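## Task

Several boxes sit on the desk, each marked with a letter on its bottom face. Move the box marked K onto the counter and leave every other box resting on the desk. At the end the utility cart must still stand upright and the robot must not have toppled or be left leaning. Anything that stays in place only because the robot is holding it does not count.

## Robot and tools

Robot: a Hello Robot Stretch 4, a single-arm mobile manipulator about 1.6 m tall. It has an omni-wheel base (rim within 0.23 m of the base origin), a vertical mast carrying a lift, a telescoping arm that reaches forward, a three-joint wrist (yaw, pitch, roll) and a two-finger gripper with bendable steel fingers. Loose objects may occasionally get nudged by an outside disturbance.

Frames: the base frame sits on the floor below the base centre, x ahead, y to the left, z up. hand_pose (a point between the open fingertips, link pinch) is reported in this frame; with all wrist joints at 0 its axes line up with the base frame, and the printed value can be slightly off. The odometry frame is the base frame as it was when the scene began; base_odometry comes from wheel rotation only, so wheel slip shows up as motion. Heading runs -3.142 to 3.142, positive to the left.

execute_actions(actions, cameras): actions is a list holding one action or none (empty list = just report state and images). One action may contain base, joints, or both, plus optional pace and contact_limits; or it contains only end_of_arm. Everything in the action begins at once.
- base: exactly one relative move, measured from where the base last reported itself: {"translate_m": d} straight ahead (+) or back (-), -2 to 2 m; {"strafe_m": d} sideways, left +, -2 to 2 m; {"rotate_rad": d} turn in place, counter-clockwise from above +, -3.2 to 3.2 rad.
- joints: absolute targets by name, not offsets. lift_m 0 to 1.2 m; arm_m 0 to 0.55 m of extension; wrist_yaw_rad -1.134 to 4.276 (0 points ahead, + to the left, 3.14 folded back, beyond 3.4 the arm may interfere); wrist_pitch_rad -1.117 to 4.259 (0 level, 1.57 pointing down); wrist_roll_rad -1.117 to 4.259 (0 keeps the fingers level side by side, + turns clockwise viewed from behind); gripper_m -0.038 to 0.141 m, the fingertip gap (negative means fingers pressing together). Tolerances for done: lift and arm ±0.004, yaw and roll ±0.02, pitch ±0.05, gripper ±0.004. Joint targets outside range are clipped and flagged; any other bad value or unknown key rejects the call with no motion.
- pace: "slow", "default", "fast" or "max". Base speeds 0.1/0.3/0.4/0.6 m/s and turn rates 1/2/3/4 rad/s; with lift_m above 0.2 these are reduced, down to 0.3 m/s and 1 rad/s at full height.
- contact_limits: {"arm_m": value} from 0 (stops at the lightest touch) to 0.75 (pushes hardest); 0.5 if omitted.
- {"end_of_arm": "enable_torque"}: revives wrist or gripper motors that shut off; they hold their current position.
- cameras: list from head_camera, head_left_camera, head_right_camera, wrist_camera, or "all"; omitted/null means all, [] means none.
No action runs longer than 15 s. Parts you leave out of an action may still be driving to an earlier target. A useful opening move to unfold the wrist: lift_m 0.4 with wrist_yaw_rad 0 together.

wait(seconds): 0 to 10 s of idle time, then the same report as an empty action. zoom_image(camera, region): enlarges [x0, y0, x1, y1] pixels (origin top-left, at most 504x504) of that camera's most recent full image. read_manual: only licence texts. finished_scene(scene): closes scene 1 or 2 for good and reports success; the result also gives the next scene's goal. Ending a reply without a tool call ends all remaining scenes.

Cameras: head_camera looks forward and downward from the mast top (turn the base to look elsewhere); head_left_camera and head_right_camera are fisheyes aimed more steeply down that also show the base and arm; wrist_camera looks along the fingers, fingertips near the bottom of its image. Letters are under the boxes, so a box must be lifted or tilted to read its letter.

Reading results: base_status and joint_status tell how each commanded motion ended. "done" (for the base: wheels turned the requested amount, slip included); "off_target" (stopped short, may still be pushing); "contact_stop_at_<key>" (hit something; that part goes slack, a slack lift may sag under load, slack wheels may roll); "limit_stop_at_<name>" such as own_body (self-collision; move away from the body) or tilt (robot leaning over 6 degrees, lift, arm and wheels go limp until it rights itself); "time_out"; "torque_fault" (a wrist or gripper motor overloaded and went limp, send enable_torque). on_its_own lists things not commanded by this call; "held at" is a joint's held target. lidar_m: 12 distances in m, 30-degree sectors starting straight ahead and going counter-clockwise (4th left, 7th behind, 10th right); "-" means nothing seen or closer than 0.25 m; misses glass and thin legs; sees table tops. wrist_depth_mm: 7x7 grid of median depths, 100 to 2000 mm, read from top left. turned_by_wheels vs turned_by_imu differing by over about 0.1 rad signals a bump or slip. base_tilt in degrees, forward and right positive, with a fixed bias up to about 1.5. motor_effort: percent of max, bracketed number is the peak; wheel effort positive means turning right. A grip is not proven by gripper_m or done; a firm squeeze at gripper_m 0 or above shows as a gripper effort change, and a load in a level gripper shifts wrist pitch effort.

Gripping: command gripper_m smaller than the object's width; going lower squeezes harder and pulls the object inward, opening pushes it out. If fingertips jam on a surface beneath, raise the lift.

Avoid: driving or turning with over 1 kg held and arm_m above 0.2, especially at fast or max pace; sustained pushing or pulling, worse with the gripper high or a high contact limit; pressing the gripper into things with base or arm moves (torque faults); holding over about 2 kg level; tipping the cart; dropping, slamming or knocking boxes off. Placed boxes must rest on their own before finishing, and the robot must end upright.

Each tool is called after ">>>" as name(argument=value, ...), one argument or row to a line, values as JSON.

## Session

>>> execute_actions(
  actions=[],
)

Scene clock: 0.00 s.
base_odometry: x=+0.000 y=+0.000 heading=+0.000 (m, m, rad; odometry frame)
turned_by_wheels: +0.000 (rad since the last result)
turned_by_imu: +0.000 (rad since the last result)
base_tilt: forward=+0.8 right=+0.1 (deg)
lidar_m: 1.70 1.67 1.37 1.56 2.06 2.14 1.78 1.73 2.15 1.24 1.21 1.31
base_status: not commanded
joint_positions: lift_m=+0.291 arm_m=+0.002 wrist_yaw_rad=+3.220 wrist_pitch_rad=-0.015 wrist_roll_rad=+0.018 gripper_m=+0.057
joint_status: not commanded
motor_effort: lift_m=+21 arm_m=-1 wrist_yaw_rad=+1 wrist_pitch_rad=-9 wrist_roll_rad=+0 gripper_m=-3 wheel_0=+1 wheel_1=+1 wheel_2=+0 (%)
hand_pose: x=-0.1220 y=+0.0645 z=+0.4736 quat_wxyz=(-0.039, +0.007, +0.009, +0.999) (m; base frame)
wrist_depth_mm: - 133 231 - - - - / - 107 133 - - - - / - 113 134 - - - 1983 / - 134 190 - - - 1983 / 209 1921 - - - - 1983 / 216 1661 194 1499 198 1537 1499 / 213 1060 1182 - 1078 1042 1060
pictures: head_camera, head_left_camera, head_right_camera, wrist_camera
Images, in order (width x height): head_camera 420x560, head_left_camera 420x672, head_right_camera 420x672, wrist_camera 616x392.

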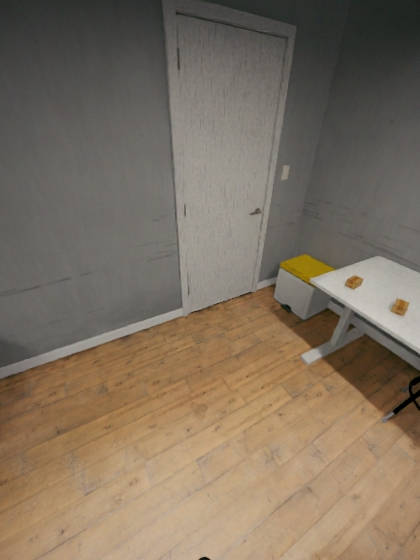

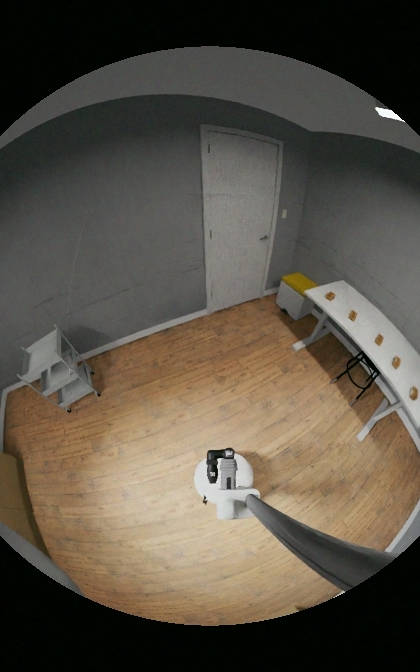

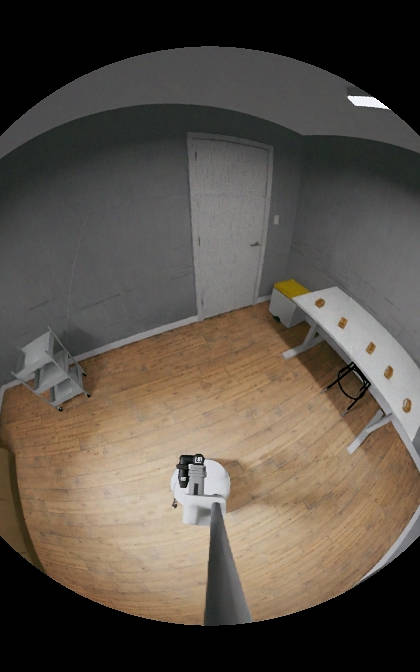

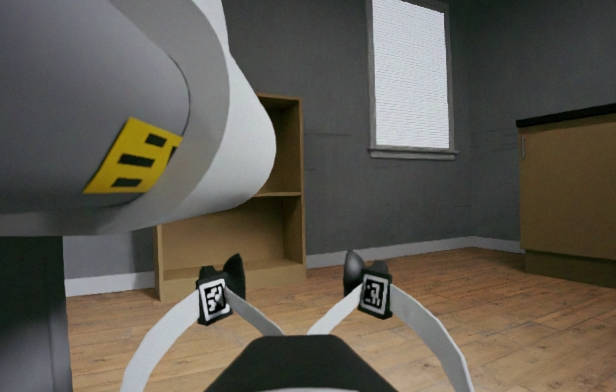

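>>> execute_actions(
  actions=[
    {"base":{"rotate_rad":-1.13},"joints":{"lift_m":0.72,"wrist_yaw_rad":0,"gripper_m":0.13,"wrist_pitch_rad":0.3,"wrist_roll_rad":0}},
  ],
  cameras=[],
)

>>> execute_actions(
  actions=[
    {"base":{"translate_m":0.62},"joints":{"arm_m":0.1}},
  ],
  cameras=["head_camera","wrist_camera"],
)

Scene clock: 7.27 s.
base_odometry: x=+0.000 y=+0.000 heading=-1.129 (m, m, rad; odometry frame)
turned_by_wheels: -1.129 (rad since the last result)
turned_by_imu: -1.129 (rad since the last result)
base_tilt: forward=+0.7 right=+0.2 (deg)
lidar_m: 1.21 1.23 1.76 1.62 1.35 1.46 2.08 2.14 1.80 1.73 2.09 1.27
base_status: done
joint_positions: lift_m=+0.720 arm_m=+0.002 wrist_yaw_rad=+0.000 wrist_pitch_rad=+0.302 wrist_roll_rad=+0.000 gripper_m=+0.130
joint_status: all done
motor_effort: lift_m=+26(25) arm_m=-1(1) wrist_yaw_rad=-1(4) wrist_pitch_rad=-7(9) wrist_roll_rad=-2(6) gripper_m=+0(2) wheel_0=+4(8) wheel_1=+5(10) wheel_2=+3(10) (%)
hand_pose: x=+0.4479 y=-0.0873 z=+0.8119 quat_wxyz=(+0.989, +0.000, +0.151, +0.000) (m; base frame)
wrist_depth_mm: 1576 1661 1661 1661 1708 1708 1808 / 1661 1661 1756 1756 1756 1863 1863 / 1336 1336 1366 1366 1366 1921 - / 1708 1863 1921 1921 1983 - - / 1708 1863 1983 1921 1921 1983 - / 1464 1336 1397 1537 1397 1499 1499 / 1205 1182 1255 - 1281 1205 1229
pictures: none
No camera images: the call's "cameras" was empty. Leave "cameras" out to get every camera's image.

Scene clock: 10.80 s.
base_odometry: x=+0.265 y=-0.560 heading=-1.129 (m, m, rad; odometry frame)
turned_by_wheels: +0.000 (rad since the last result)
turned_by_imu: -0.004 (rad since the last result)
base_tilt: forward=+0.8 right=+0.1 (deg)
lidar_m: 0.60 0.62 0.87 1.65 1.73 1.81 2.71 2.80 1.85 2.00 2.07 0.63
base_status: done
joint_positions: lift_m=+0.720 arm_m=+0.099 wrist_yaw_rad=+0.000 wrist_pitch_rad=+0.302 wrist_roll_rad=+0.000 gripper_m=+0.130
joint_status: all done
motor_effort: lift_m=+25(25) arm_m=+5(5) wrist_yaw_rad=+1(0) wrist_pitch_rad=-6(7) wrist_roll_rad=-1(2) gripper_m=+2(0) wheel_0=+3(9) wheel_1=+4(9) wheel_2=-2(12) (%)
hand_pose: x=+0.5455 y=-0.0874 z=+0.8119 quat_wxyz=(+0.989, +0.000, +0.151, +0.000) (m; base frame)
wrist_depth_mm: 946 976 991 991 1025 1060 1060 / 991 1008 1042 1060 1078 1098 1138 / 1008 1060 1042 1078 1118 1160 1205 / 615 530 621 539 634 585 640 / 427 433 436 439 439 436 433 / 324 320 329 334 338 347 366 / 1182 1138 1205 - 1229 1205 1205
pictures: head_camera, wrist_camera
Images, in order (width x height): head_camera 420x560, wrist_camera 616x392.

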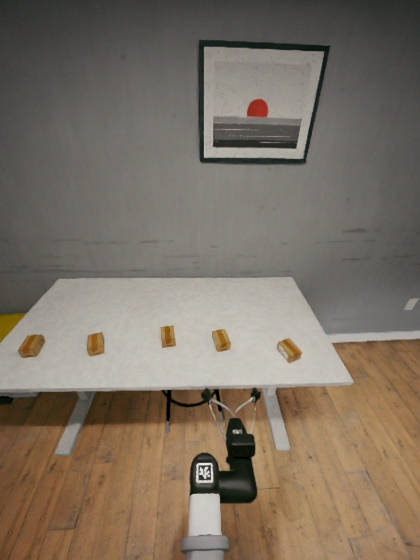

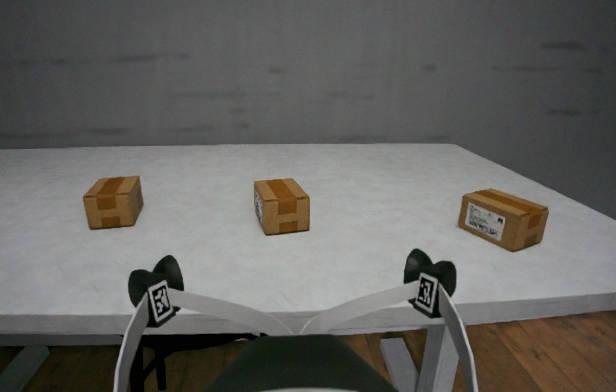

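>>> execute_actions(
  actions=[
    {"base":{"strafe_m":0.025},"joints":{"arm_m":0.3,"lift_m":0.675}},
  ],
  cameras=["wrist_camera"],
)

Scene clock: 16.20 s.
base_odometry: x=+0.288 y=-0.550 heading=-1.129 (m, m, rad; odometry frame)
turned_by_wheels: +0.000 (rad since the last result)
turned_by_imu: -0.002 (rad since the last result)
base_tilt: forward=+0.8 right=+0.2 (deg)
lidar_m: 0.59 0.64 0.87 1.63 1.72 1.81 2.71 2.79 1.90 2.03 2.06 0.61
base_status: done
joint_positions: lift_m=+0.675 arm_m=+0.299 wrist_yaw_rad=+0.000 wrist_pitch_rad=+0.302 wrist_roll_rad=+0.000 gripper_m=+0.130
joint_status: all done
motor_effort: lift_m=+14(22) arm_m=+5(3) wrist_yaw_rad=+1(1) wrist_pitch_rad=-5(8) wrist_roll_rad=-2(1) gripper_m=+3(1) wheel_0=-1(11) wheel_1=+1(12) wheel_2=+0(3) (%)
hand_pose: x=+0.7455 y=-0.0874 z=+0.7678 quat_wxyz=(+0.989, +0.000, +0.151, +0.000) (m; base frame)
wrist_depth_mm: 759 788 798 809 842 866 866 / 798 820 831 854 878 891 917 / 831 842 866 878 904 917 976 / 338 488 492 452 496 500 500 / 290 338 340 268 322 342 342 / 253 233 236 260 238 258 258 / 207 208 217 - 218 208 210
pictures: wrist_camera
Images, in order (width x height): wrist_camera 616x392.

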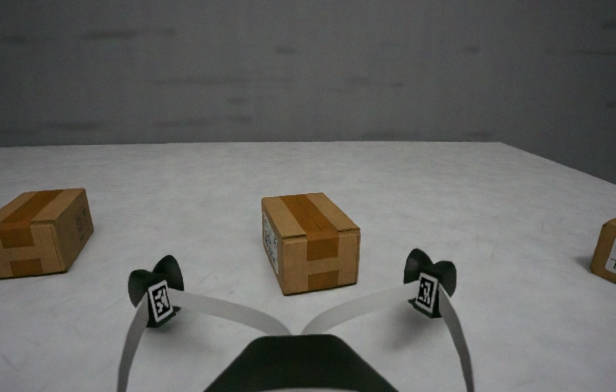

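>>> execute_actions(
  actions=[
    {"base":{"strafe_m":-0.015},"joints":{"lift_m":0.669,"arm_m":0.39}},
  ],
  cameras=["wrist_camera"],
)

>>> execute_actions(
  actions=[
    {"joints":{"gripper_m":0.03}},
  ],
  cameras=[],
)

>>> execute_actions(
  actions=[
    {"joints":{"lift_m":0.735,"wrist_pitch_rad":0}},
  ],
  cameras=[],
)

>>> execute_actions(
  actions=[
    {"joints":{"wrist_roll_rad":3.14,"wrist_pitch_rad":-1.0}},
  ],
  cameras=["head_camera"],
)

>>> zoom_image(
  camera="head_camera",
  region=[150,180,350,360],
)

Scene clock: 25.40 s.
base_odometry: x=+0.274 y=-0.556 heading=-1.129 (m, m, rad; odometry frame)
turned_by_wheels: +0.000 (rad since the last result)
turned_by_imu: -0.002 (rad since the last result)
base_tilt: forward=+0.8 right=+0.1 (deg)
lidar_m: 0.59 0.62 0.85 1.63 1.76 1.80 2.71 2.78 1.88 2.02 2.10 0.63
base_status: done
joint_positions: lift_m=+0.669 arm_m=+0.389 wrist_yaw_rad=+0.000 wrist_pitch_rad=+0.302 wrist_roll_rad=+0.000 gripper_m=+0.130
joint_status: all done
motor_effort: lift_m=+15(14) arm_m=+5(5) wrist_yaw_rad=+1(1) wrist_pitch_rad=-8(5) wrist_roll_rad=-2(2) gripper_m=-1(1) wheel_0=+3(9) wheel_1=-3(10) wheel_2=+0(1) (%)
hand_pose: x=+0.8355 y=-0.0874 z=+0.7618 quat_wxyz=(+0.989, +0.000, +0.151, +0.000) (m; base frame)
wrist_depth_mm: 691 707 732 732 750 768 778 / 723 732 759 768 788 809 820 / 741 759 768 788 809 831 854 / 462 466 473 473 477 477 480 / 322 324 306 222 329 329 327 / 243 224 190 177 200 249 248 / 199 199 208 - 202 200 206
pictures: wrist_camera
Images, in order (width x height): wrist_camera 616x392.

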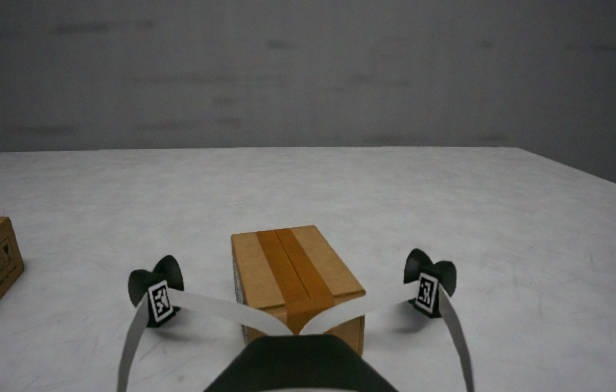

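Scene clock: 27.33 s.
base_odometry: x=+0.274 y=-0.556 heading=-1.129 (m, m, rad; odometry frame)
turned_by_wheels: +0.000 (rad since the last result)
turned_by_imu: -0.001 (rad since the last result)
base_tilt: forward=+0.7 right=+0.2 (deg)
lidar_m: 0.60 0.64 0.88 1.64 1.72 1.80 2.71 2.78 1.87 1.99 2.07 0.63
base_status: not commanded
joint_positions: lift_m=+0.669 arm_m=+0.389 wrist_yaw_rad=+0.000 wrist_pitch_rad=+0.303 wrist_roll_rad=+0.000 gripper_m=+0.030
joint_status: all done
motor_effort: lift_m=+14(14) arm_m=+5(5) wrist_yaw_rad=+0(0) wrist_pitch_rad=-11(11) wrist_roll_rad=-1(2) gripper_m=-18(16) wheel_0=+3(3) wheel_1=-4(4) wheel_2=+0(0) (%)
hand_pose: x=+0.8354 y=-0.0874 z=+0.7616 quat_wxyz=(+0.989, +0.000, +0.151, +0.000) (m; base frame)
wrist_depth_mm: 683 699 715 741 750 768 788 / 715 732 750 778 798 809 820 / 750 759 778 788 809 831 866 / 462 462 466 469 469 473 473 / 319 322 306 216 327 325 325 / 242 245 182 172 189 249 248 / 198 191 204 - 201 198 206
pictures: none
No camera images: the call's "cameras" was empty. Leave "cameras" out to get every camera's image.

Scene clock: 28.57 s.
base_odometry: x=+0.274 y=-0.556 heading=-1.129 (m, m, rad; odometry frame)
turned_by_wheels: +0.000 (rad since the last result)
turned_by_imu: -0.001 (rad since the last result)
base_tilt: forward=+0.8 right=+0.1 (deg)
lidar_m: 0.58 0.62 0.87 1.66 1.73 1.81 2.71 2.76 1.86 2.02 2.06 0.63
base_status: not commanded
joint_positions: lift_m=+0.734 arm_m=+0.389 wrist_yaw_rad=+0.000 wrist_pitch_rad=+0.004 wrist_roll_rad=+0.000 gripper_m=+0.030
joint_status: all done
motor_effort: lift_m=+26(27) arm_m=+5(5) wrist_yaw_rad=+0(0) wrist_pitch_rad=-13(19) wrist_roll_rad=-2(1) gripper_m=-16(16) wheel_0=+3(3) wheel_1=-4(4) wheel_2=+0(0) (%)
hand_pose: x=+0.8486 y=-0.0874 z=+0.9116 quat_wxyz=(+1.000, +0.000, +0.002, +0.000) (m; base frame)
wrist_depth_mm: 750 768 788 809 831 842 854 / 759 768 798 820 831 842 878 / 768 788 788 820 842 854 878 / 768 778 820 820 842 866 891 / 768 788 798 216 842 866 891 / 676 691 183 173 189 676 891 / 473 442 492 - 477 459 469
pictures: none
No camera images: the call's "cameras" was empty. Leave "cameras" out to get every camera's image.

Scene clock: 31.00 s.
base_odometry: x=+0.274 y=-0.556 heading=-1.129 (m, m, rad; odometry frame)
turned_by_wheels: +0.000 (rad since the last result)
turned_by_imu: -0.001 (rad since the last result)
base_tilt: forward=+0.8 right=+0.1 (deg)
lidar_m: 0.59 0.62 0.87 1.66 1.72 1.80 2.72 2.79 1.89 2.02 2.07 0.63
base_status: not commanded
joint_positions: lift_m=+0.734 arm_m=+0.389 wrist_yaw_rad=+0.000 wrist_pitch_rad=-0.998 wrist_roll_rad=+3.139 gripper_m=+0.030
joint_status: all done
motor_effort: lift_m=+26(27) arm_m=+5(5) wrist_yaw_rad=+1(1) wrist_pitch_rad=-6(17) wrist_roll_rad=+1(11) gripper_m=-14(13) wheel_0=+4(4) wheel_1=-4(3) wheel_2=+0(0) (%)
hand_pose: x=+0.7166 y=-0.0874 z=+1.1551 quat_wxyz=(+0.001, +0.878, -0.001, +0.478) (m; base frame)
wrist_depth_mm: 866 854 842 842 854 842 831 / 991 960 960 960 976 976 931 / 1205 1205 1160 1160 1160 1138 1138 / 1499 1499 1499 1464 1430 1430 1397 / 1661 1661 1618 216 1708 1708 1661 / 1499 1499 182 173 189 1576 1576 / 1366 1366 1397 - 1430 1430 1464
pictures: head_camera
Images, in order (width x height): head_camera 420x560.

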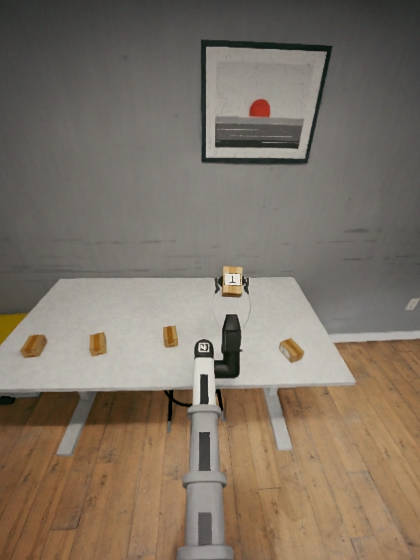

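Region (150, 180, 350, 360) of head_camera's 420x560 image, scaled by 2.520, with more detail than that image has; it fills the top 454 rows of this view, and the rest is white.

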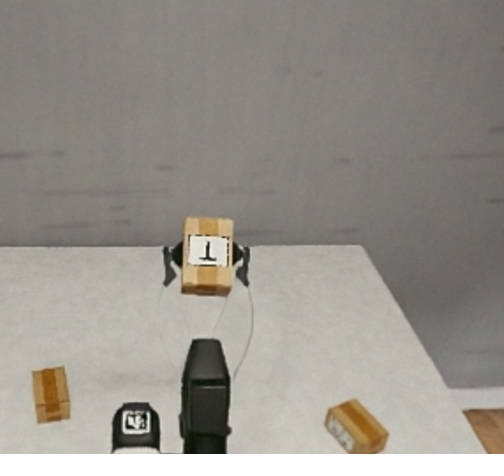

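>>> execute_actions(
  actions=[
    {"joints":{"wrist_pitch_rad":0.3,"wrist_roll_rad":0}},
  ],
  cameras=[],
)

>>> execute_actions(
  actions=[
    {"joints":{"lift_m":0.671}},
  ],
  cameras=[],
)

>>> execute_actions(
  actions=[
    {"joints":{"gripper_m":0.13}},
  ],
  cameras=[],
)

>>> execute_actions(
  actions=[
    {"joints":{"arm_m":0.29}},
  ],
  cameras=[],
)

>>> execute_actions(
  actions=[
    {"base":{"strafe_m":0.25}},
  ],
  cameras=["wrist_camera"],
)

Scene clock: 39.83 s.
base_odometry: x=+0.274 y=-0.556 heading=-1.129 (m, m, rad; odometry frame)
turned_by_wheels: +0.000 (rad since the last result)
turned_by_imu: -0.002 (rad since the last result)
base_tilt: forward=+0.8 right=+0.1 (deg)
lidar_m: 0.60 0.62 0.85 1.64 1.73 1.78 2.71 2.77 1.86 2.01 2.08 0.64
base_status: not commanded
joint_positions: lift_m=+0.734 arm_m=+0.389 wrist_yaw_rad=+0.000 wrist_pitch_rad=+0.303 wrist_roll_rad=+0.001 gripper_m=+0.030
joint_status: all done
motor_effort: lift_m=+26(27) arm_m=+4(4) wrist_yaw_rad=+0(1) wrist_pitch_rad=-10(8) wrist_roll_rad=-2(7) gripper_m=-16(14) wheel_0=+3(3) wheel_1=-4(4) wheel_2=+0(0) (%)
hand_pose: x=+0.8355 y=-0.0874 z=+0.8266 quat_wxyz=(+0.989, +0.000, +0.151, +0.000) (m; base frame)
wrist_depth_mm: 691 699 723 732 750 768 778 / 715 732 759 768 788 809 820 / 759 768 798 809 831 854 866 / 654 661 661 668 668 668 891 / 452 459 436 216 466 466 466 / 343 349 182 173 189 353 349 / 279 276 289 - 285 281 291
pictures: none
No camera images: the call's "cameras" was empty. Leave "cameras" out to get every camera's image.

Scene clock: 41.03 s.
base_odometry: x=+0.274 y=-0.556 heading=-1.129 (m, m, rad; odometry frame)
turned_by_wheels: +0.000 (rad since the last result)
turned_by_imu: +0.000 (rad since the last result)
base_tilt: forward=+0.8 right=+0.2 (deg)
lidar_m: 0.59 0.63 0.88 1.65 1.75 1.80 2.71 2.77 1.88 2.00 2.09 0.63
base_status: not commanded
joint_positions: lift_m=+0.671 arm_m=+0.389 wrist_yaw_rad=+0.000 wrist_pitch_rad=+0.303 wrist_roll_rad=+0.001 gripper_m=+0.030
joint_status: all done
motor_effort: lift_m=+14(26) arm_m=+4(4) wrist_yaw_rad=+0(1) wrist_pitch_rad=-11(12) wrist_roll_rad=-1(2) gripper_m=-15(16) wheel_0=+3(3) wheel_1=-4(4) wheel_2=+0(0) (%)
hand_pose: x=+0.8355 y=-0.0874 z=+0.7635 quat_wxyz=(+0.989, +0.000, +0.151, +0.000) (m; base frame)
wrist_depth_mm: 683 699 723 732 750 768 778 / 715 732 759 759 778 809 820 / 750 750 778 798 820 831 878 / 466 469 473 477 477 480 480 / 322 325 310 216 330 329 330 / 246 248 183 173 190 252 250 / 201 196 206 - 203 201 208
pictures: none
No camera images: the call's "cameras" was empty. Leave "cameras" out to get every camera's image.

Scene clock: 42.97 s.
base_odometry: x=+0.274 y=-0.556 heading=-1.129 (m, m, rad; odometry frame)
turned_by_wheels: +0.000 (rad since the last result)
turned_by_imu: -0.001 (rad since the last result)
base_tilt: forward=+0.7 right=+0.1 (deg)
lidar_m: 0.59 0.63 0.89 1.64 1.72 1.80 2.70 2.77 1.87 2.02 2.06 0.64
base_status: not commanded
joint_positions: lift_m=+0.671 arm_m=+0.389 wrist_yaw_rad=+0.000 wrist_pitch_rad=+0.303 wrist_roll_rad=+0.001 gripper_m=+0.130
joint_status: all done
motor_effort: lift_m=+15(15) arm_m=+4(4) wrist_yaw_rad=+0(1) wrist_pitch_rad=-10(11) wrist_roll_rad=-2(1) gripper_m=-1(14) wheel_0=+3(3) wheel_1=-4(4) wheel_2=+0(0) (%)
hand_pose: x=+0.8355 y=-0.0874 z=+0.7637 quat_wxyz=(+0.989, +0.000, +0.151, +0.000) (m; base frame)
wrist_depth_mm: 691 707 715 732 750 768 778 / 723 732 759 768 788 809 809 / 750 750 778 788 809 831 878 / 469 473 473 480 477 480 488 / 324 327 312 227 332 332 330 / 247 227 190 183 231 251 251 / 202 202 206 - 213 202 208
pictures: none
No camera images: the call's "cameras" was empty. Leave "cameras" out to get every camera's image.

Scene clock: 44.27 s.
base_odometry: x=+0.274 y=-0.556 heading=-1.129 (m, m, rad; odometry frame)
turned_by_wheels: +0.000 (rad since the last result)
turned_by_imu: -0.001 (rad since the last result)
base_tilt: forward=+0.8 right=+0.2 (deg)
lidar_m: 0.60 0.62 0.89 1.65 1.73 1.77 2.72 2.77 1.87 2.02 2.06 0.62
base_status: not commanded
joint_positions: lift_m=+0.671 arm_m=+0.291 wrist_yaw_rad=+0.000 wrist_pitch_rad=+0.302 wrist_roll_rad=+0.001 gripper_m=+0.130
joint_status: all done
motor_effort: lift_m=+14(15) arm_m=-5(4) wrist_yaw_rad=+1(0) wrist_pitch_rad=-9(7) wrist_roll_rad=-2(3) gripper_m=+2(0) wheel_0=+3(4) wheel_1=-4(4) wheel_2=+0(0) (%)
hand_pose: x=+0.7371 y=-0.0874 z=+0.7637 quat_wxyz=(+0.989, +0.000, +0.151, +0.000) (m; base frame)
wrist_depth_mm: 768 788 809 831 842 866 878 / 809 831 854 878 891 917 917 / 831 854 866 854 866 891 976 / 351 477 477 442 480 484 484 / 301 327 330 286 334 332 334 / 247 227 231 254 232 252 251 / 202 202 211 - 213 203 209
pictures: none
No camera images: the call's "cameras" was empty. Leave "cameras" out to get every camera's image.

Scene clock: 46.40 s.
base_odometry: x=+0.500 y=-0.449 heading=-1.129 (m, m, rad; odometry frame)
turned_by_wheels: +0.000 (rad since the last result)
turned_by_imu: -0.001 (rad since the last result)
base_tilt: forward=+0.8 right=+0.1 (deg)
lidar_m: 0.59 0.63 0.86 1.39 1.46 1.67 2.74 2.80 2.11 2.25 0.89 0.63
base_status: done
joint_positions: lift_m=+0.671 arm_m=+0.291 wrist_yaw_rad=+0.000 wrist_pitch_rad=+0.302 wrist_roll_rad=+0.001 gripper_m=+0.130
joint_status: not commanded
motor_effort: lift_m=+15(15) arm_m=-5(5) wrist_yaw_rad=+0(1) wrist_pitch_rad=-7(8) wrist_roll_rad=-2(2) gripper_m=+0(1) wheel_0=-3(13) wheel_1=+4(12) wheel_2=+0(0) (%)
hand_pose: x=+0.7371 y=-0.0874 z=+0.7637 quat_wxyz=(+0.989, +0.000, +0.151, +0.000) (m; base frame)
wrist_depth_mm: 778 788 798 820 842 866 866 / 798 820 842 854 878 904 917 / 820 842 866 854 854 891 946 / 473 477 477 357 484 445 332 / 325 329 332 301 332 332 301 / 246 228 231 254 232 252 251 / 202 202 211 - 213 204 208
pictures: wrist_camera
Images, in order (width x height): wrist_camera 616x392.

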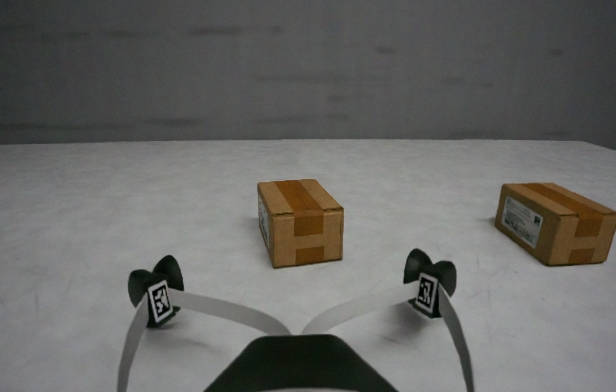

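>>> execute_actions(
  actions=[
    {"joints":{"lift_m":0.667,"arm_m":0.41}},
  ],
  cameras=[],
)

>>> execute_actions(
  actions=[
    {"joints":{"gripper_m":0.03}},
  ],
  cameras=[],
)

>>> execute_actions(
  actions=[
    {"joints":{"lift_m":0.735,"wrist_pitch_rad":0}},
  ],
  cameras=[],
)

>>> execute_actions(
  actions=[
    {"joints":{"wrist_roll_rad":3.14,"wrist_pitch_rad":-1.0}},
  ],
  cameras=["head_camera"],
)

>>> zoom_image(
  camera="head_camera",
  region=[150,180,350,360],
)

Scene clock: 55.67 s.
base_odometry: x=+0.500 y=-0.449 heading=-1.129 (m, m, rad; odometry frame)
turned_by_wheels: +0.000 (rad since the last result)
turned_by_imu: -0.002 (rad since the last result)
base_tilt: forward=+0.8 right=+0.1 (deg)
lidar_m: 0.60 0.63 0.87 1.40 1.49 1.65 2.72 2.78 2.10 2.27 0.90 0.61
base_status: not commanded
joint_positions: lift_m=+0.667 arm_m=+0.409 wrist_yaw_rad=+0.000 wrist_pitch_rad=+0.302 wrist_roll_rad=+0.001 gripper_m=+0.130
joint_status: all done
motor_effort: lift_m=+15(12) arm_m=+5(5) wrist_yaw_rad=+0(1) wrist_pitch_rad=-9(8) wrist_roll_rad=-2(1) gripper_m=+2(4) wheel_0=-3(3) wheel_1=+4(4) wheel_2=+0(0) (%)
hand_pose: x=+0.8555 y=-0.0874 z=+0.7598 quat_wxyz=(+0.989, +0.000, +0.151, +0.000) (m; base frame)
wrist_depth_mm: 661 676 691 707 732 732 759 / 691 707 723 741 759 778 788 / 723 732 759 759 778 798 820 / 459 462 462 469 469 473 473 / 315 320 306 218 324 324 322 / 240 220 224 178 196 246 244 / 196 196 206 - 199 198 204
pictures: none
No camera images: the call's "cameras" was empty. Leave "cameras" out to get every camera's image.

Scene clock: 57.60 s.
base_odometry: x=+0.500 y=-0.449 heading=-1.129 (m, m, rad; odometry frame)
turned_by_wheels: +0.000 (rad since the last result)
turned_by_imu: -0.001 (rad since the last result)
base_tilt: forward=+0.7 right=+0.2 (deg)
lidar_m: 0.59 0.63 0.87 1.40 1.48 1.67 2.73 2.79 2.12 2.27 0.87 0.63
base_status: not commanded
joint_positions: lift_m=+0.667 arm_m=+0.409 wrist_yaw_rad=+0.000 wrist_pitch_rad=+0.303 wrist_roll_rad=+0.001 gripper_m=+0.030
joint_status: all done
motor_effort: lift_m=+14(14) arm_m=+5(5) wrist_yaw_rad=+0(1) wrist_pitch_rad=-9(10) wrist_roll_rad=-2(2) gripper_m=-15(15) wheel_0=-3(3) wheel_1=+4(4) wheel_2=+0(0) (%)
hand_pose: x=+0.8554 y=-0.0874 z=+0.7596 quat_wxyz=(+0.989, +0.000, +0.151, +0.000) (m; base frame)
wrist_depth_mm: 661 683 699 707 723 732 750 / 691 707 732 732 759 778 798 / 715 732 750 768 778 809 820 / 455 459 459 462 466 466 473 / 314 319 304 212 324 322 320 / 239 242 181 174 189 245 244 / 196 189 202 - 198 195 203
pictures: none
No camera images: the call's "cameras" was empty. Leave "cameras" out to get every camera's image.

Scene clock: 58.83 s.
base_odometry: x=+0.500 y=-0.449 heading=-1.129 (m, m, rad; odometry frame)
turned_by_wheels: +0.000 (rad since the last result)
turned_by_imu: -0.001 (rad since the last result)
base_tilt: forward=+0.8 right=+0.2 (deg)
lidar_m: 0.59 0.62 0.83 1.41 1.50 1.68 2.72 2.79 2.10 2.28 0.88 0.63
base_status: not commanded
joint_positions: lift_m=+0.734 arm_m=+0.409 wrist_yaw_rad=+0.000 wrist_pitch_rad=+0.004 wrist_roll_rad=+0.000 gripper_m=+0.030
joint_status: all done
motor_effort: lift_m=+26(28) arm_m=+4(5) wrist_yaw_rad=+0(1) wrist_pitch_rad=-13(15) wrist_roll_rad=-2(2) gripper_m=-15(12) wheel_0=-3(3) wheel_1=+4(4) wheel_2=+0(0) (%)
hand_pose: x=+0.8686 y=-0.0874 z=+0.9116 quat_wxyz=(+1.000, +0.000, +0.002, +0.000) (m; base frame)
wrist_depth_mm: 723 750 759 778 798 809 831 / 732 741 759 788 798 820 842 / 732 750 768 788 809 831 854 / 741 759 768 798 809 831 854 / 750 759 768 212 809 842 854 / 676 683 181 173 189 683 668 / 477 445 496 - 473 459 469
pictures: none
No camera images: the call's "cameras" was empty. Leave "cameras" out to get every camera's image.

Scene clock: 61.27 s.
base_odometry: x=+0.500 y=-0.449 heading=-1.129 (m, m, rad; odometry frame)
turned_by_wheels: +0.000 (rad since the last result)
turned_by_imu: -0.001 (rad since the last result)
base_tilt: forward=+0.8 right=+0.1 (deg)
lidar_m: 0.58 0.62 0.87 1.41 1.47 1.64 2.72 2.79 2.10 2.29 0.89 0.63
base_status: not commanded
joint_positions: lift_m=+0.734 arm_m=+0.409 wrist_yaw_rad=+0.000 wrist_pitch_rad=-0.998 wrist_roll_rad=+3.139 gripper_m=+0.030
joint_status: all done
motor_effort: lift_m=+27(25) arm_m=+4(5) wrist_yaw_rad=+1(1) wrist_pitch_rad=-8(19) wrist_roll_rad=+1(5) gripper_m=-16(16) wheel_0=-3(3) wheel_1=+4(4) wheel_2=+1(0) (%)
hand_pose: x=+0.7366 y=-0.0874 z=+1.1551 quat_wxyz=(+0.001, +0.878, -0.001, +0.478) (m; base frame)
wrist_depth_mm: 820 831 820 809 809 809 809 / 931 946 917 960 960 931 904 / 1182 1118 1118 1138 1118 1098 1118 / 1464 1464 1430 1397 1397 1366 1366 / 1661 1661 1618 212 1661 1661 1708 / 1499 1499 181 174 189 1576 1576 / 1366 1336 1397 - 1430 1397 1430
pictures: head_camera
Images, in order (width x height): head_camera 420x560.

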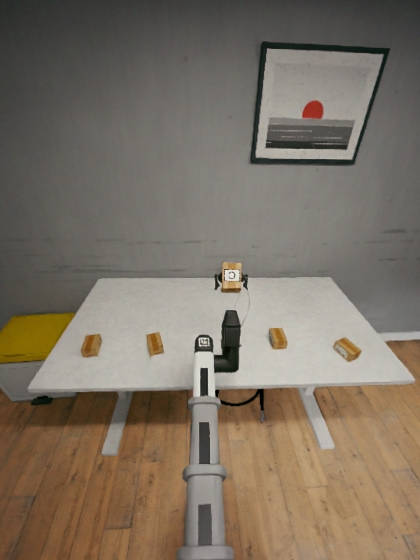

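Region (150, 180, 350, 360) of head_camera's 420x560 image, scaled by 2.520, with more detail than that image has; it fills the top 454 rows of this view, and the rest is white.

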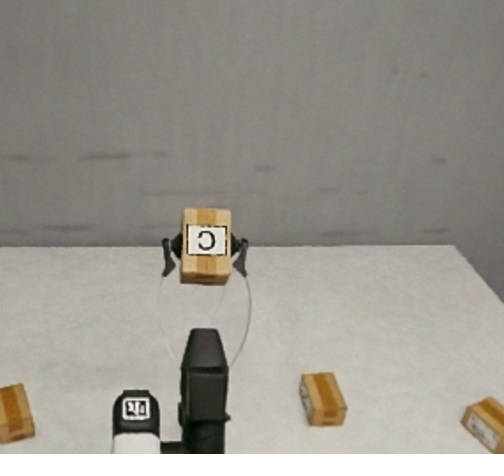

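>>> execute_actions(
  actions=[
    {"joints":{"wrist_pitch_rad":0.3,"wrist_roll_rad":0}},
  ],
  cameras=[],
)

>>> execute_actions(
  actions=[
    {"joints":{"lift_m":0.669}},
  ],
  cameras=[],
)

>>> execute_actions(
  actions=[
    {"joints":{"gripper_m":0.13}},
  ],
  cameras=[],
)

>>> execute_actions(
  actions=[
    {"joints":{"arm_m":0.26}},
  ],
  cameras=[],
)

>>> execute_actions(
  actions=[
    {"base":{"strafe_m":0.3}},
  ],
  cameras=["wrist_camera"],
)

Scene clock: 70.60 s.
base_odometry: x=+0.500 y=-0.449 heading=-1.129 (m, m, rad; odometry frame)
turned_by_wheels: +0.000 (rad since the last result)
turned_by_imu: -0.002 (rad since the last result)
base_tilt: forward=+0.8 right=+0.2 (deg)
lidar_m: 0.59 0.60 0.89 1.38 1.49 1.65 2.73 2.78 2.12 2.27 0.86 0.64
base_status: not commanded
joint_positions: lift_m=+0.734 arm_m=+0.409 wrist_yaw_rad=+0.000 wrist_pitch_rad=+0.303 wrist_roll_rad=+0.001 gripper_m=+0.030
joint_status: all done
motor_effort: lift_m=+27(26) arm_m=+4(4) wrist_yaw_rad=+0(1) wrist_pitch_rad=-10(10) wrist_roll_rad=-1(4) gripper_m=-18(15) wheel_0=-3(3) wheel_1=+4(4) wheel_2=+0(0) (%)
hand_pose: x=+0.8555 y=-0.0874 z=+0.8266 quat_wxyz=(+0.989, +0.000, +0.151, +0.000) (m; base frame)
wrist_depth_mm: 661 676 699 707 723 741 750 / 699 707 732 741 759 778 788 / 723 750 759 778 798 831 842 / 661 661 661 668 661 668 668 / 452 459 439 212 466 466 462 / 343 349 181 173 189 351 349 / 282 271 290 - 285 281 282
pictures: none
No camera images: the call's "cameras" was empty. Leave "cameras" out to get every camera's image.

Scene clock: 71.83 s.
base_odometry: x=+0.500 y=-0.449 heading=-1.129 (m, m, rad; odometry frame)
turned_by_wheels: +0.000 (rad since the last result)
turned_by_imu: -0.001 (rad since the last result)
base_tilt: forward=+0.8 right=+0.2 (deg)
lidar_m: 0.58 0.62 0.87 1.39 1.50 1.66 2.73 2.79 2.12 2.26 0.89 0.62
base_status: not commanded
joint_positions: lift_m=+0.669 arm_m=+0.409 wrist_yaw_rad=+0.000 wrist_pitch_rad=+0.303 wrist_roll_rad=+0.001 gripper_m=+0.030
joint_status: all done
motor_effort: lift_m=+15(27) arm_m=+4(4) wrist_yaw_rad=+1(0) wrist_pitch_rad=-10(11) wrist_roll_rad=-2(2) gripper_m=-12(14) wheel_0=-3(3) wheel_1=+4(4) wheel_2=+0(0) (%)
hand_pose: x=+0.8555 y=-0.0874 z=+0.7615 quat_wxyz=(+0.989, +0.000, +0.151, +0.000) (m; base frame)
wrist_depth_mm: 661 676 691 715 723 732 741 / 691 715 723 741 768 768 788 / 723 732 750 768 788 798 820 / 462 466 466 469 469 473 477 / 320 322 307 212 327 327 325 / 242 245 181 173 189 247 247 / 198 191 203 - 202 198 205
pictures: none
No camera images: the call's "cameras" was empty. Leave "cameras" out to get every camera's image.

Scene clock: 73.77 s.
base_odometry: x=+0.500 y=-0.449 heading=-1.129 (m, m, rad; odometry frame)
turned_by_wheels: +0.000 (rad since the last result)
turned_by_imu: -0.001 (rad since the last result)
base_tilt: forward=+0.7 right=+0.2 (deg)
lidar_m: 0.60 0.61 0.88 1.41 1.48 1.68 2.71 2.76 2.12 2.28 0.89 0.62
base_status: not commanded
joint_positions: lift_m=+0.669 arm_m=+0.409 wrist_yaw_rad=+0.000 wrist_pitch_rad=+0.303 wrist_roll_rad=+0.001 gripper_m=+0.130
joint_status: all done
motor_effort: lift_m=+14(15) arm_m=+5(4) wrist_yaw_rad=+1(0) wrist_pitch_rad=-9(11) wrist_roll_rad=-2(2) gripper_m=+1(14) wheel_0=-3(3) wheel_1=+4(4) wheel_2=+0(0) (%)
hand_pose: x=+0.8555 y=-0.0874 z=+0.7617 quat_wxyz=(+0.989, +0.000, +0.151, +0.000) (m; base frame)
wrist_depth_mm: 661 683 691 707 723 741 750 / 691 707 723 741 759 778 788 / 723 741 741 759 788 798 820 / 462 466 473 473 473 477 477 / 320 324 309 223 329 330 327 / 244 224 190 183 229 248 248 / 199 199 204 - 209 200 206
pictures: none
No camera images: the call's "cameras" was empty. Leave "cameras" out to get every camera's image.

Scene clock: 75.27 s.
base_odometry: x=+0.500 y=-0.449 heading=-1.129 (m, m, rad; odometry frame)
turned_by_wheels: +0.000 (rad since the last result)
turned_by_imu: -0.001 (rad since the last result)
base_tilt: forward=+0.8 right=+0.1 (deg)
lidar_m: 0.58 0.62 0.87 1.42 1.49 1.67 2.70 2.79 2.11 2.27 0.91 0.62
base_status: not commanded
joint_positions: lift_m=+0.669 arm_m=+0.261 wrist_yaw_rad=+0.000 wrist_pitch_rad=+0.302 wrist_roll_rad=+0.001 gripper_m=+0.130
joint_status: all done
motor_effort: lift_m=+15(14) arm_m=-5(3) wrist_yaw_rad=+1(0) wrist_pitch_rad=-9(8) wrist_roll_rad=-2(2) gripper_m=-1(0) wheel_0=-3(3) wheel_1=+4(4) wheel_2=+0(0) (%)
hand_pose: x=+0.7071 y=-0.0874 z=+0.7617 quat_wxyz=(+0.989, +0.000, +0.151, +0.000) (m; base frame)
wrist_depth_mm: 798 809 831 842 866 878 904 / 831 842 878 891 917 917 960 / 842 842 842 842 866 866 891 / 466 469 473 351 477 404 327 / 322 325 327 329 330 327 325 / 244 224 229 252 229 249 248 / 200 200 209 - 211 201 207
pictures: none
No camera images: the call's "cameras" was empty. Leave "cameras" out to get every camera's image.

Scene clock: 77.60 s.
base_odometry: x=+0.771 y=-0.321 heading=-1.129 (m, m, rad; odometry frame)
turned_by_wheels: +0.000 (rad since the last result)
turned_by_imu: -0.001 (rad since the last result)
base_tilt: forward=+0.8 right=+0.1 (deg)
lidar_m: 0.59 0.64 1.18 1.11 1.18 1.52 1.82 2.81 2.40 2.57 0.88 0.63
base_status: done
joint_positions: lift_m=+0.669 arm_m=+0.261 wrist_yaw_rad=+0.000 wrist_pitch_rad=+0.302 wrist_roll_rad=+0.001 gripper_m=+0.130
joint_status: not commanded
motor_effort: lift_m=+15(14) arm_m=-5(5) wrist_yaw_rad=+1(1) wrist_pitch_rad=-8(9) wrist_roll_rad=-2(2) gripper_m=-1(1) wheel_0=-4(13) wheel_1=+3(11) wheel_2=+0(1) (%)
hand_pose: x=+0.7071 y=-0.0874 z=+0.7617 quat_wxyz=(+0.989, +0.000, +0.151, +0.000) (m; base frame)
wrist_depth_mm: 788 809 820 842 854 866 891 / 820 831 854 878 891 917 931 / 854 842 831 831 854 878 904 / 466 466 473 351 477 473 370 / 320 324 327 293 330 330 327 / 244 224 228 251 229 249 248 / 200 200 208 - 211 200 206
pictures: wrist_camera
Images, in order (width x height): wrist_camera 616x392.

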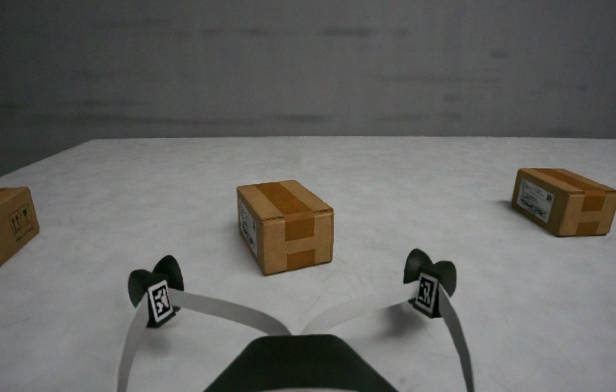

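>>> execute_actions(
  actions=[
    {"joints":{"lift_m":0.667,"arm_m":0.37}},
  ],
  cameras=[],
)

>>> execute_actions(
  actions=[
    {"joints":{"gripper_m":0.03}},
  ],
  cameras=[],
)

>>> execute_actions(
  actions=[
    {"joints":{"lift_m":0.735,"wrist_pitch_rad":0}},
  ],
  cameras=[],
)

>>> execute_actions(
  actions=[
    {"joints":{"wrist_roll_rad":3.14,"wrist_pitch_rad":-1.0}},
  ],
  cameras=["head_camera"],
)

>>> zoom_image(
  camera="head_camera",
  region=[150,180,350,360],
)

Scene clock: 86.27 s.
base_odometry: x=+0.771 y=-0.321 heading=-1.129 (m, m, rad; odometry frame)
turned_by_wheels: +0.000 (rad since the last result)
turned_by_imu: -0.002 (rad since the last result)
base_tilt: forward=+0.8 right=+0.1 (deg)
lidar_m: 0.59 0.63 1.17 1.12 1.19 1.52 1.80 2.83 2.39 2.55 0.88 0.62
base_status: not commanded
joint_positions: lift_m=+0.667 arm_m=+0.369 wrist_yaw_rad=+0.000 wrist_pitch_rad=+0.302 wrist_roll_rad=+0.001 gripper_m=+0.130
joint_status: all done
motor_effort: lift_m=+15(12) arm_m=+5(5) wrist_yaw_rad=+0(1) wrist_pitch_rad=-7(8) wrist_roll_rad=-2(1) gripper_m=+2(1) wheel_0=-4(3) wheel_1=+3(3) wheel_2=+0(0) (%)
hand_pose: x=+0.8155 y=-0.0874 z=+0.7598 quat_wxyz=(+0.989, +0.000, +0.151, +0.000) (m; base frame)
wrist_depth_mm: 683 699 723 723 750 768 788 / 723 741 750 768 798 809 831 / 750 759 768 798 809 831 854 / 459 462 466 466 469 473 473 / 317 319 253 219 325 325 322 / 241 221 189 179 225 246 244 / 197 196 202 - 208 198 204
pictures: none
No camera images: the call's "cameras" was empty. Leave "cameras" out to get every camera's image.

Scene clock: 88.20 s.
base_odometry: x=+0.771 y=-0.321 heading=-1.129 (m, m, rad; odometry frame)
turned_by_wheels: +0.000 (rad since the last result)
turned_by_imu: -0.001 (rad since the last result)
base_tilt: forward=+0.8 right=+0.1 (deg)
lidar_m: 0.58 0.59 1.16 1.11 1.17 1.56 1.81 2.83 2.38 2.57 0.91 0.62
base_status: not commanded
joint_positions: lift_m=+0.667 arm_m=+0.369 wrist_yaw_rad=+0.000 wrist_pitch_rad=+0.303 wrist_roll_rad=+0.001 gripper_m=+0.030
joint_status: all done
motor_effort: lift_m=+15(14) arm_m=+5(5) wrist_yaw_rad=+0(0) wrist_pitch_rad=-13(8) wrist_roll_rad=-1(2) gripper_m=-16(16) wheel_0=-4(4) wheel_1=+3(3) wheel_2=+0(0) (%)
hand_pose: x=+0.8154 y=-0.0874 z=+0.7596 quat_wxyz=(+0.989, +0.000, +0.151, +0.000) (m; base frame)
wrist_depth_mm: 683 699 723 741 750 768 788 / 715 732 759 768 788 809 820 / 741 759 778 798 820 831 854 / 459 455 462 462 466 469 469 / 314 317 301 213 322 322 320 / 239 242 181 176 187 244 244 / 195 189 204 - 199 196 203
pictures: none
No camera images: the call's "cameras" was empty. Leave "cameras" out to get every camera's image.

Scene clock: 89.43 s.
base_odometry: x=+0.771 y=-0.321 heading=-1.129 (m, m, rad; odometry frame)
turned_by_wheels: +0.000 (rad since the last result)
turned_by_imu: -0.001 (rad since the last result)
base_tilt: forward=+0.8 right=+0.2 (deg)
lidar_m: 0.59 0.62 1.16 1.12 1.18 1.54 1.80 2.81 2.38 2.57 0.88 0.62
base_status: not commanded
joint_positions: lift_m=+0.734 arm_m=+0.369 wrist_yaw_rad=+0.000 wrist_pitch_rad=+0.004 wrist_roll_rad=+0.000 gripper_m=+0.030
joint_status: all done
motor_effort: lift_m=+26(25) arm_m=+5(5) wrist_yaw_rad=+0(0) wrist_pitch_rad=-9(17) wrist_roll_rad=-2(1) gripper_m=-14(18) wheel_0=-4(4) wheel_1=+3(3) wheel_2=+0(0) (%)
hand_pose: x=+0.8286 y=-0.0874 z=+0.9116 quat_wxyz=(+1.000, +0.000, +0.002, +0.000) (m; base frame)
wrist_depth_mm: 750 768 788 809 820 842 866 / 759 768 788 809 842 866 866 / 768 788 798 820 831 866 878 / 768 778 809 820 842 854 878 / 768 788 798 212 842 866 891 / 683 683 181 176 187 676 661 / 477 442 512 - 477 462 469
pictures: none
No camera images: the call's "cameras" was empty. Leave "cameras" out to get every camera's image.

Scene clock: 91.87 s.
base_odometry: x=+0.771 y=-0.321 heading=-1.129 (m, m, rad; odometry frame)
turned_by_wheels: +0.000 (rad since the last result)
turned_by_imu: -0.001 (rad since the last result)
base_tilt: forward=+0.8 right=+0.2 (deg)
lidar_m: 0.60 0.63 1.19 1.10 1.17 1.53 1.81 2.81 2.39 2.57 0.87 0.60
base_status: not commanded
joint_positions: lift_m=+0.734 arm_m=+0.369 wrist_yaw_rad=+0.000 wrist_pitch_rad=-0.998 wrist_roll_rad=+3.139 gripper_m=+0.030
joint_status: all done
motor_effort: lift_m=+26(26) arm_m=+4(5) wrist_yaw_rad=+1(0) wrist_pitch_rad=-10(18) wrist_roll_rad=+0(11) gripper_m=-16(13) wheel_0=-4(4) wheel_1=+3(3) wheel_2=+0(0) (%)
hand_pose: x=+0.6966 y=-0.0874 z=+1.1551 quat_wxyz=(+0.001, +0.878, -0.001, +0.478) (m; base frame)
wrist_depth_mm: 842 854 866 854 854 842 842 / 976 976 1008 991 976 960 960 / 1182 1160 1205 1205 1160 1138 1138 / 1499 1464 1499 1464 1430 1397 1397 / 1618 1661 1618 212 1661 1661 1661 / 1499 1499 181 176 187 1576 1537 / 1397 1336 1397 - 1430 1397 1430
pictures: head_camera
Images, in order (width x height): head_camera 420x560.

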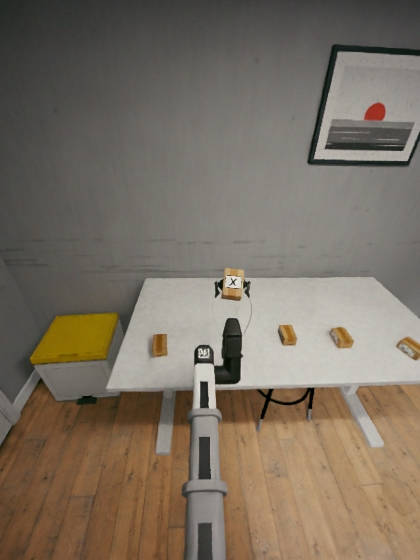

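Region (150, 180, 350, 360) of head_camera's 420x560 image, scaled by 2.520, with more detail than that image has; it fills the top 454 rows of this view, and the rest is white.

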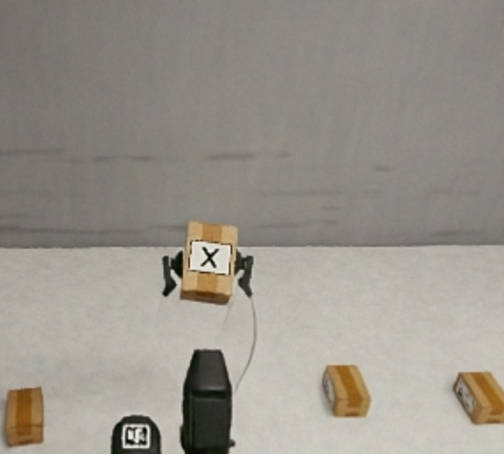

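>>> execute_actions(
  actions=[
    {"joints":{"wrist_pitch_rad":0.3,"wrist_roll_rad":0}},
  ],
  cameras=[],
)

>>> execute_actions(
  actions=[
    {"joints":{"lift_m":0.669}},
  ],
  cameras=[],
)

>>> execute_actions(
  actions=[
    {"joints":{"gripper_m":0.13}},
  ],
  cameras=[],
)

>>> execute_actions(
  actions=[
    {"joints":{"arm_m":0.26}},
  ],
  cameras=[],
)

>>> execute_actions(
  actions=[
    {"base":{"strafe_m":0.285}},
  ],
  cameras=["wrist_camera"],
)

Scene clock: 101.77 s.
base_odometry: x=+0.771 y=-0.321 heading=-1.129 (m, m, rad; odometry frame)
turned_by_wheels: +0.000 (rad since the last result)
turned_by_imu: -0.002 (rad since the last result)
base_tilt: forward=+0.7 right=+0.1 (deg)
lidar_m: 0.58 0.62 1.18 1.11 1.18 1.55 1.81 2.81 2.38 2.57 0.89 0.62
base_status: not commanded
joint_positions: lift_m=+0.734 arm_m=+0.369 wrist_yaw_rad=+0.000 wrist_pitch_rad=+0.303 wrist_roll_rad=+0.001 gripper_m=+0.030
joint_status: all done
motor_effort: lift_m=+26(26) arm_m=+4(4) wrist_yaw_rad=+0(1) wrist_pitch_rad=-11(9) wrist_roll_rad=-2(7) gripper_m=-17(16) wheel_0=-4(4) wheel_1=+3(3) wheel_2=+0(0) (%)
hand_pose: x=+0.8155 y=-0.0874 z=+0.8266 quat_wxyz=(+0.989, +0.000, +0.151, +0.000) (m; base frame)
wrist_depth_mm: 691 707 723 732 750 768 788 / 723 732 750 768 788 809 831 / 759 778 798 820 831 854 866 / 691 654 661 661 668 676 676 / 452 459 433 213 462 462 462 / 345 347 180 176 187 353 334 / 282 271 296 - 286 282 291
pictures: none
No camera images: the call's "cameras" was empty. Leave "cameras" out to get every camera's image.

Scene clock: 103.00 s.
base_odometry: x=+0.771 y=-0.321 heading=-1.129 (m, m, rad; odometry frame)
turned_by_wheels: +0.000 (rad since the last result)
turned_by_imu: -0.001 (rad since the last result)
base_tilt: forward=+0.8 right=+0.1 (deg)
lidar_m: 0.60 0.62 1.17 1.11 1.17 1.54 1.80 2.83 2.38 2.57 0.89 0.63
base_status: not commanded
joint_positions: lift_m=+0.669 arm_m=+0.369 wrist_yaw_rad=+0.000 wrist_pitch_rad=+0.303 wrist_roll_rad=+0.001 gripper_m=+0.030
joint_status: all done
motor_effort: lift_m=+15(22) arm_m=+4(4) wrist_yaw_rad=+0(1) wrist_pitch_rad=-11(12) wrist_roll_rad=-2(2) gripper_m=-17(18) wheel_0=-4(4) wheel_1=+3(3) wheel_2=+0(0) (%)
hand_pose: x=+0.8155 y=-0.0874 z=+0.7615 quat_wxyz=(+0.989, +0.000, +0.151, +0.000) (m; base frame)
wrist_depth_mm: 691 699 723 732 759 768 778 / 707 732 759 778 788 798 820 / 750 759 778 798 798 820 854 / 462 466 469 469 473 473 477 / 319 322 306 212 327 327 325 / 243 246 181 176 187 249 247 / 198 191 208 - 201 198 205
pictures: none
No camera images: the call's "cameras" was empty. Leave "cameras" out to get every camera's image.

Scene clock: 104.93 s.
base_odometry: x=+0.771 y=-0.321 heading=-1.129 (m, m, rad; odometry frame)
turned_by_wheels: +0.000 (rad since the last result)
turned_by_imu: -0.001 (rad since the last result)
base_tilt: forward=+0.8 right=+0.2 (deg)
lidar_m: 0.60 0.62 1.18 1.11 1.20 1.52 1.80 2.81 2.39 2.57 0.88 0.62
base_status: not commanded
joint_positions: lift_m=+0.669 arm_m=+0.369 wrist_yaw_rad=+0.000 wrist_pitch_rad=+0.303 wrist_roll_rad=+0.001 gripper_m=+0.130
joint_status: all done
motor_effort: lift_m=+15(14) arm_m=+4(4) wrist_yaw_rad=+0(0) wrist_pitch_rad=-9(13) wrist_roll_rad=-1(2) gripper_m=+2(15) wheel_0=-4(4) wheel_1=+3(3) wheel_2=+0(0) (%)
hand_pose: x=+0.8155 y=-0.0874 z=+0.7617 quat_wxyz=(+0.989, +0.000, +0.151, +0.000) (m; base frame)
wrist_depth_mm: 691 699 723 732 750 768 778 / 715 741 750 768 788 798 820 / 759 759 778 798 809 842 842 / 466 469 469 469 477 477 480 / 320 324 307 222 329 329 327 / 243 224 190 183 229 248 247 / 199 198 204 - 209 200 206
pictures: none
No camera images: the call's "cameras" was empty. Leave "cameras" out to get every camera's image.

Scene clock: 106.27 s.
base_odometry: x=+0.771 y=-0.321 heading=-1.129 (m, m, rad; odometry frame)
turned_by_wheels: +0.000 (rad since the last result)
turned_by_imu: -0.001 (rad since the last result)
base_tilt: forward=+0.8 right=+0.2 (deg)
lidar_m: 0.58 0.60 1.15 1.11 1.17 1.52 1.82 2.81 2.40 2.57 0.86 0.63
base_status: not commanded
joint_positions: lift_m=+0.669 arm_m=+0.261 wrist_yaw_rad=+0.000 wrist_pitch_rad=+0.302 wrist_roll_rad=+0.001 gripper_m=+0.130
joint_status: all done
motor_effort: lift_m=+14(15) arm_m=-5(6) wrist_yaw_rad=+1(0) wrist_pitch_rad=-8(7) wrist_roll_rad=-2(3) gripper_m=+1(1) wheel_0=-4(4) wheel_1=+3(3) wheel_2=+0(0) (%)
hand_pose: x=+0.7071 y=-0.0874 z=+0.7617 quat_wxyz=(+0.989, +0.000, +0.151, +0.000) (m; base frame)
wrist_depth_mm: 788 798 831 831 854 878 891 / 809 842 854 878 891 917 931 / 854 842 854 831 854 878 891 / 466 466 473 351 477 477 373 / 322 324 325 294 329 329 327 / 243 224 228 251 229 249 248 / 200 200 209 - 210 200 207
pictures: none
No camera images: the call's "cameras" was empty. Leave "cameras" out to get every camera's image.

Scene clock: 108.53 s.
base_odometry: x=+1.029 y=-0.199 heading=-1.129 (m, m, rad; odometry frame)
turned_by_wheels: +0.000 (rad since the last result)
turned_by_imu: -0.001 (rad since the last result)
base_tilt: forward=+0.8 right=+0.2 (deg)
lidar_m: 0.62 1.00 0.89 0.80 0.90 1.20 1.47 2.83 2.66 2.74 0.88 0.63
base_status: done
joint_positions: lift_m=+0.669 arm_m=+0.261 wrist_yaw_rad=+0.000 wrist_pitch_rad=+0.302 wrist_roll_rad=+0.001 gripper_m=+0.130
joint_status: not commanded
motor_effort: lift_m=+15(14) arm_m=-5(5) wrist_yaw_rad=+1(0) wrist_pitch_rad=-7(9) wrist_roll_rad=-2(2) gripper_m=+0(0) wheel_0=-5(13) wheel_1=+3(11) wheel_2=+0(0) (%)
hand_pose: x=+0.7071 y=-0.0874 z=+0.7617 quat_wxyz=(+0.989, +0.000, +0.151, +0.000) (m; base frame)
wrist_depth_mm: 768 788 809 820 842 866 878 / 820 831 854 866 891 904 931 / 854 866 866 842 854 878 904 / 904 904 469 351 477 477 359 / 878 325 327 282 329 329 317 / 244 224 229 251 229 249 249 / 200 200 208 - 209 201 207
pictures: wrist_camera
Images, in order (width x height): wrist_camera 616x392.

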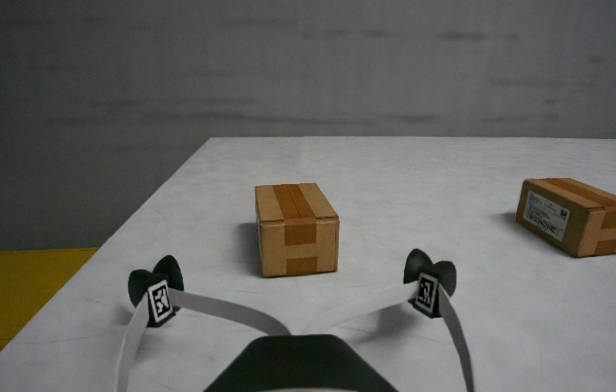

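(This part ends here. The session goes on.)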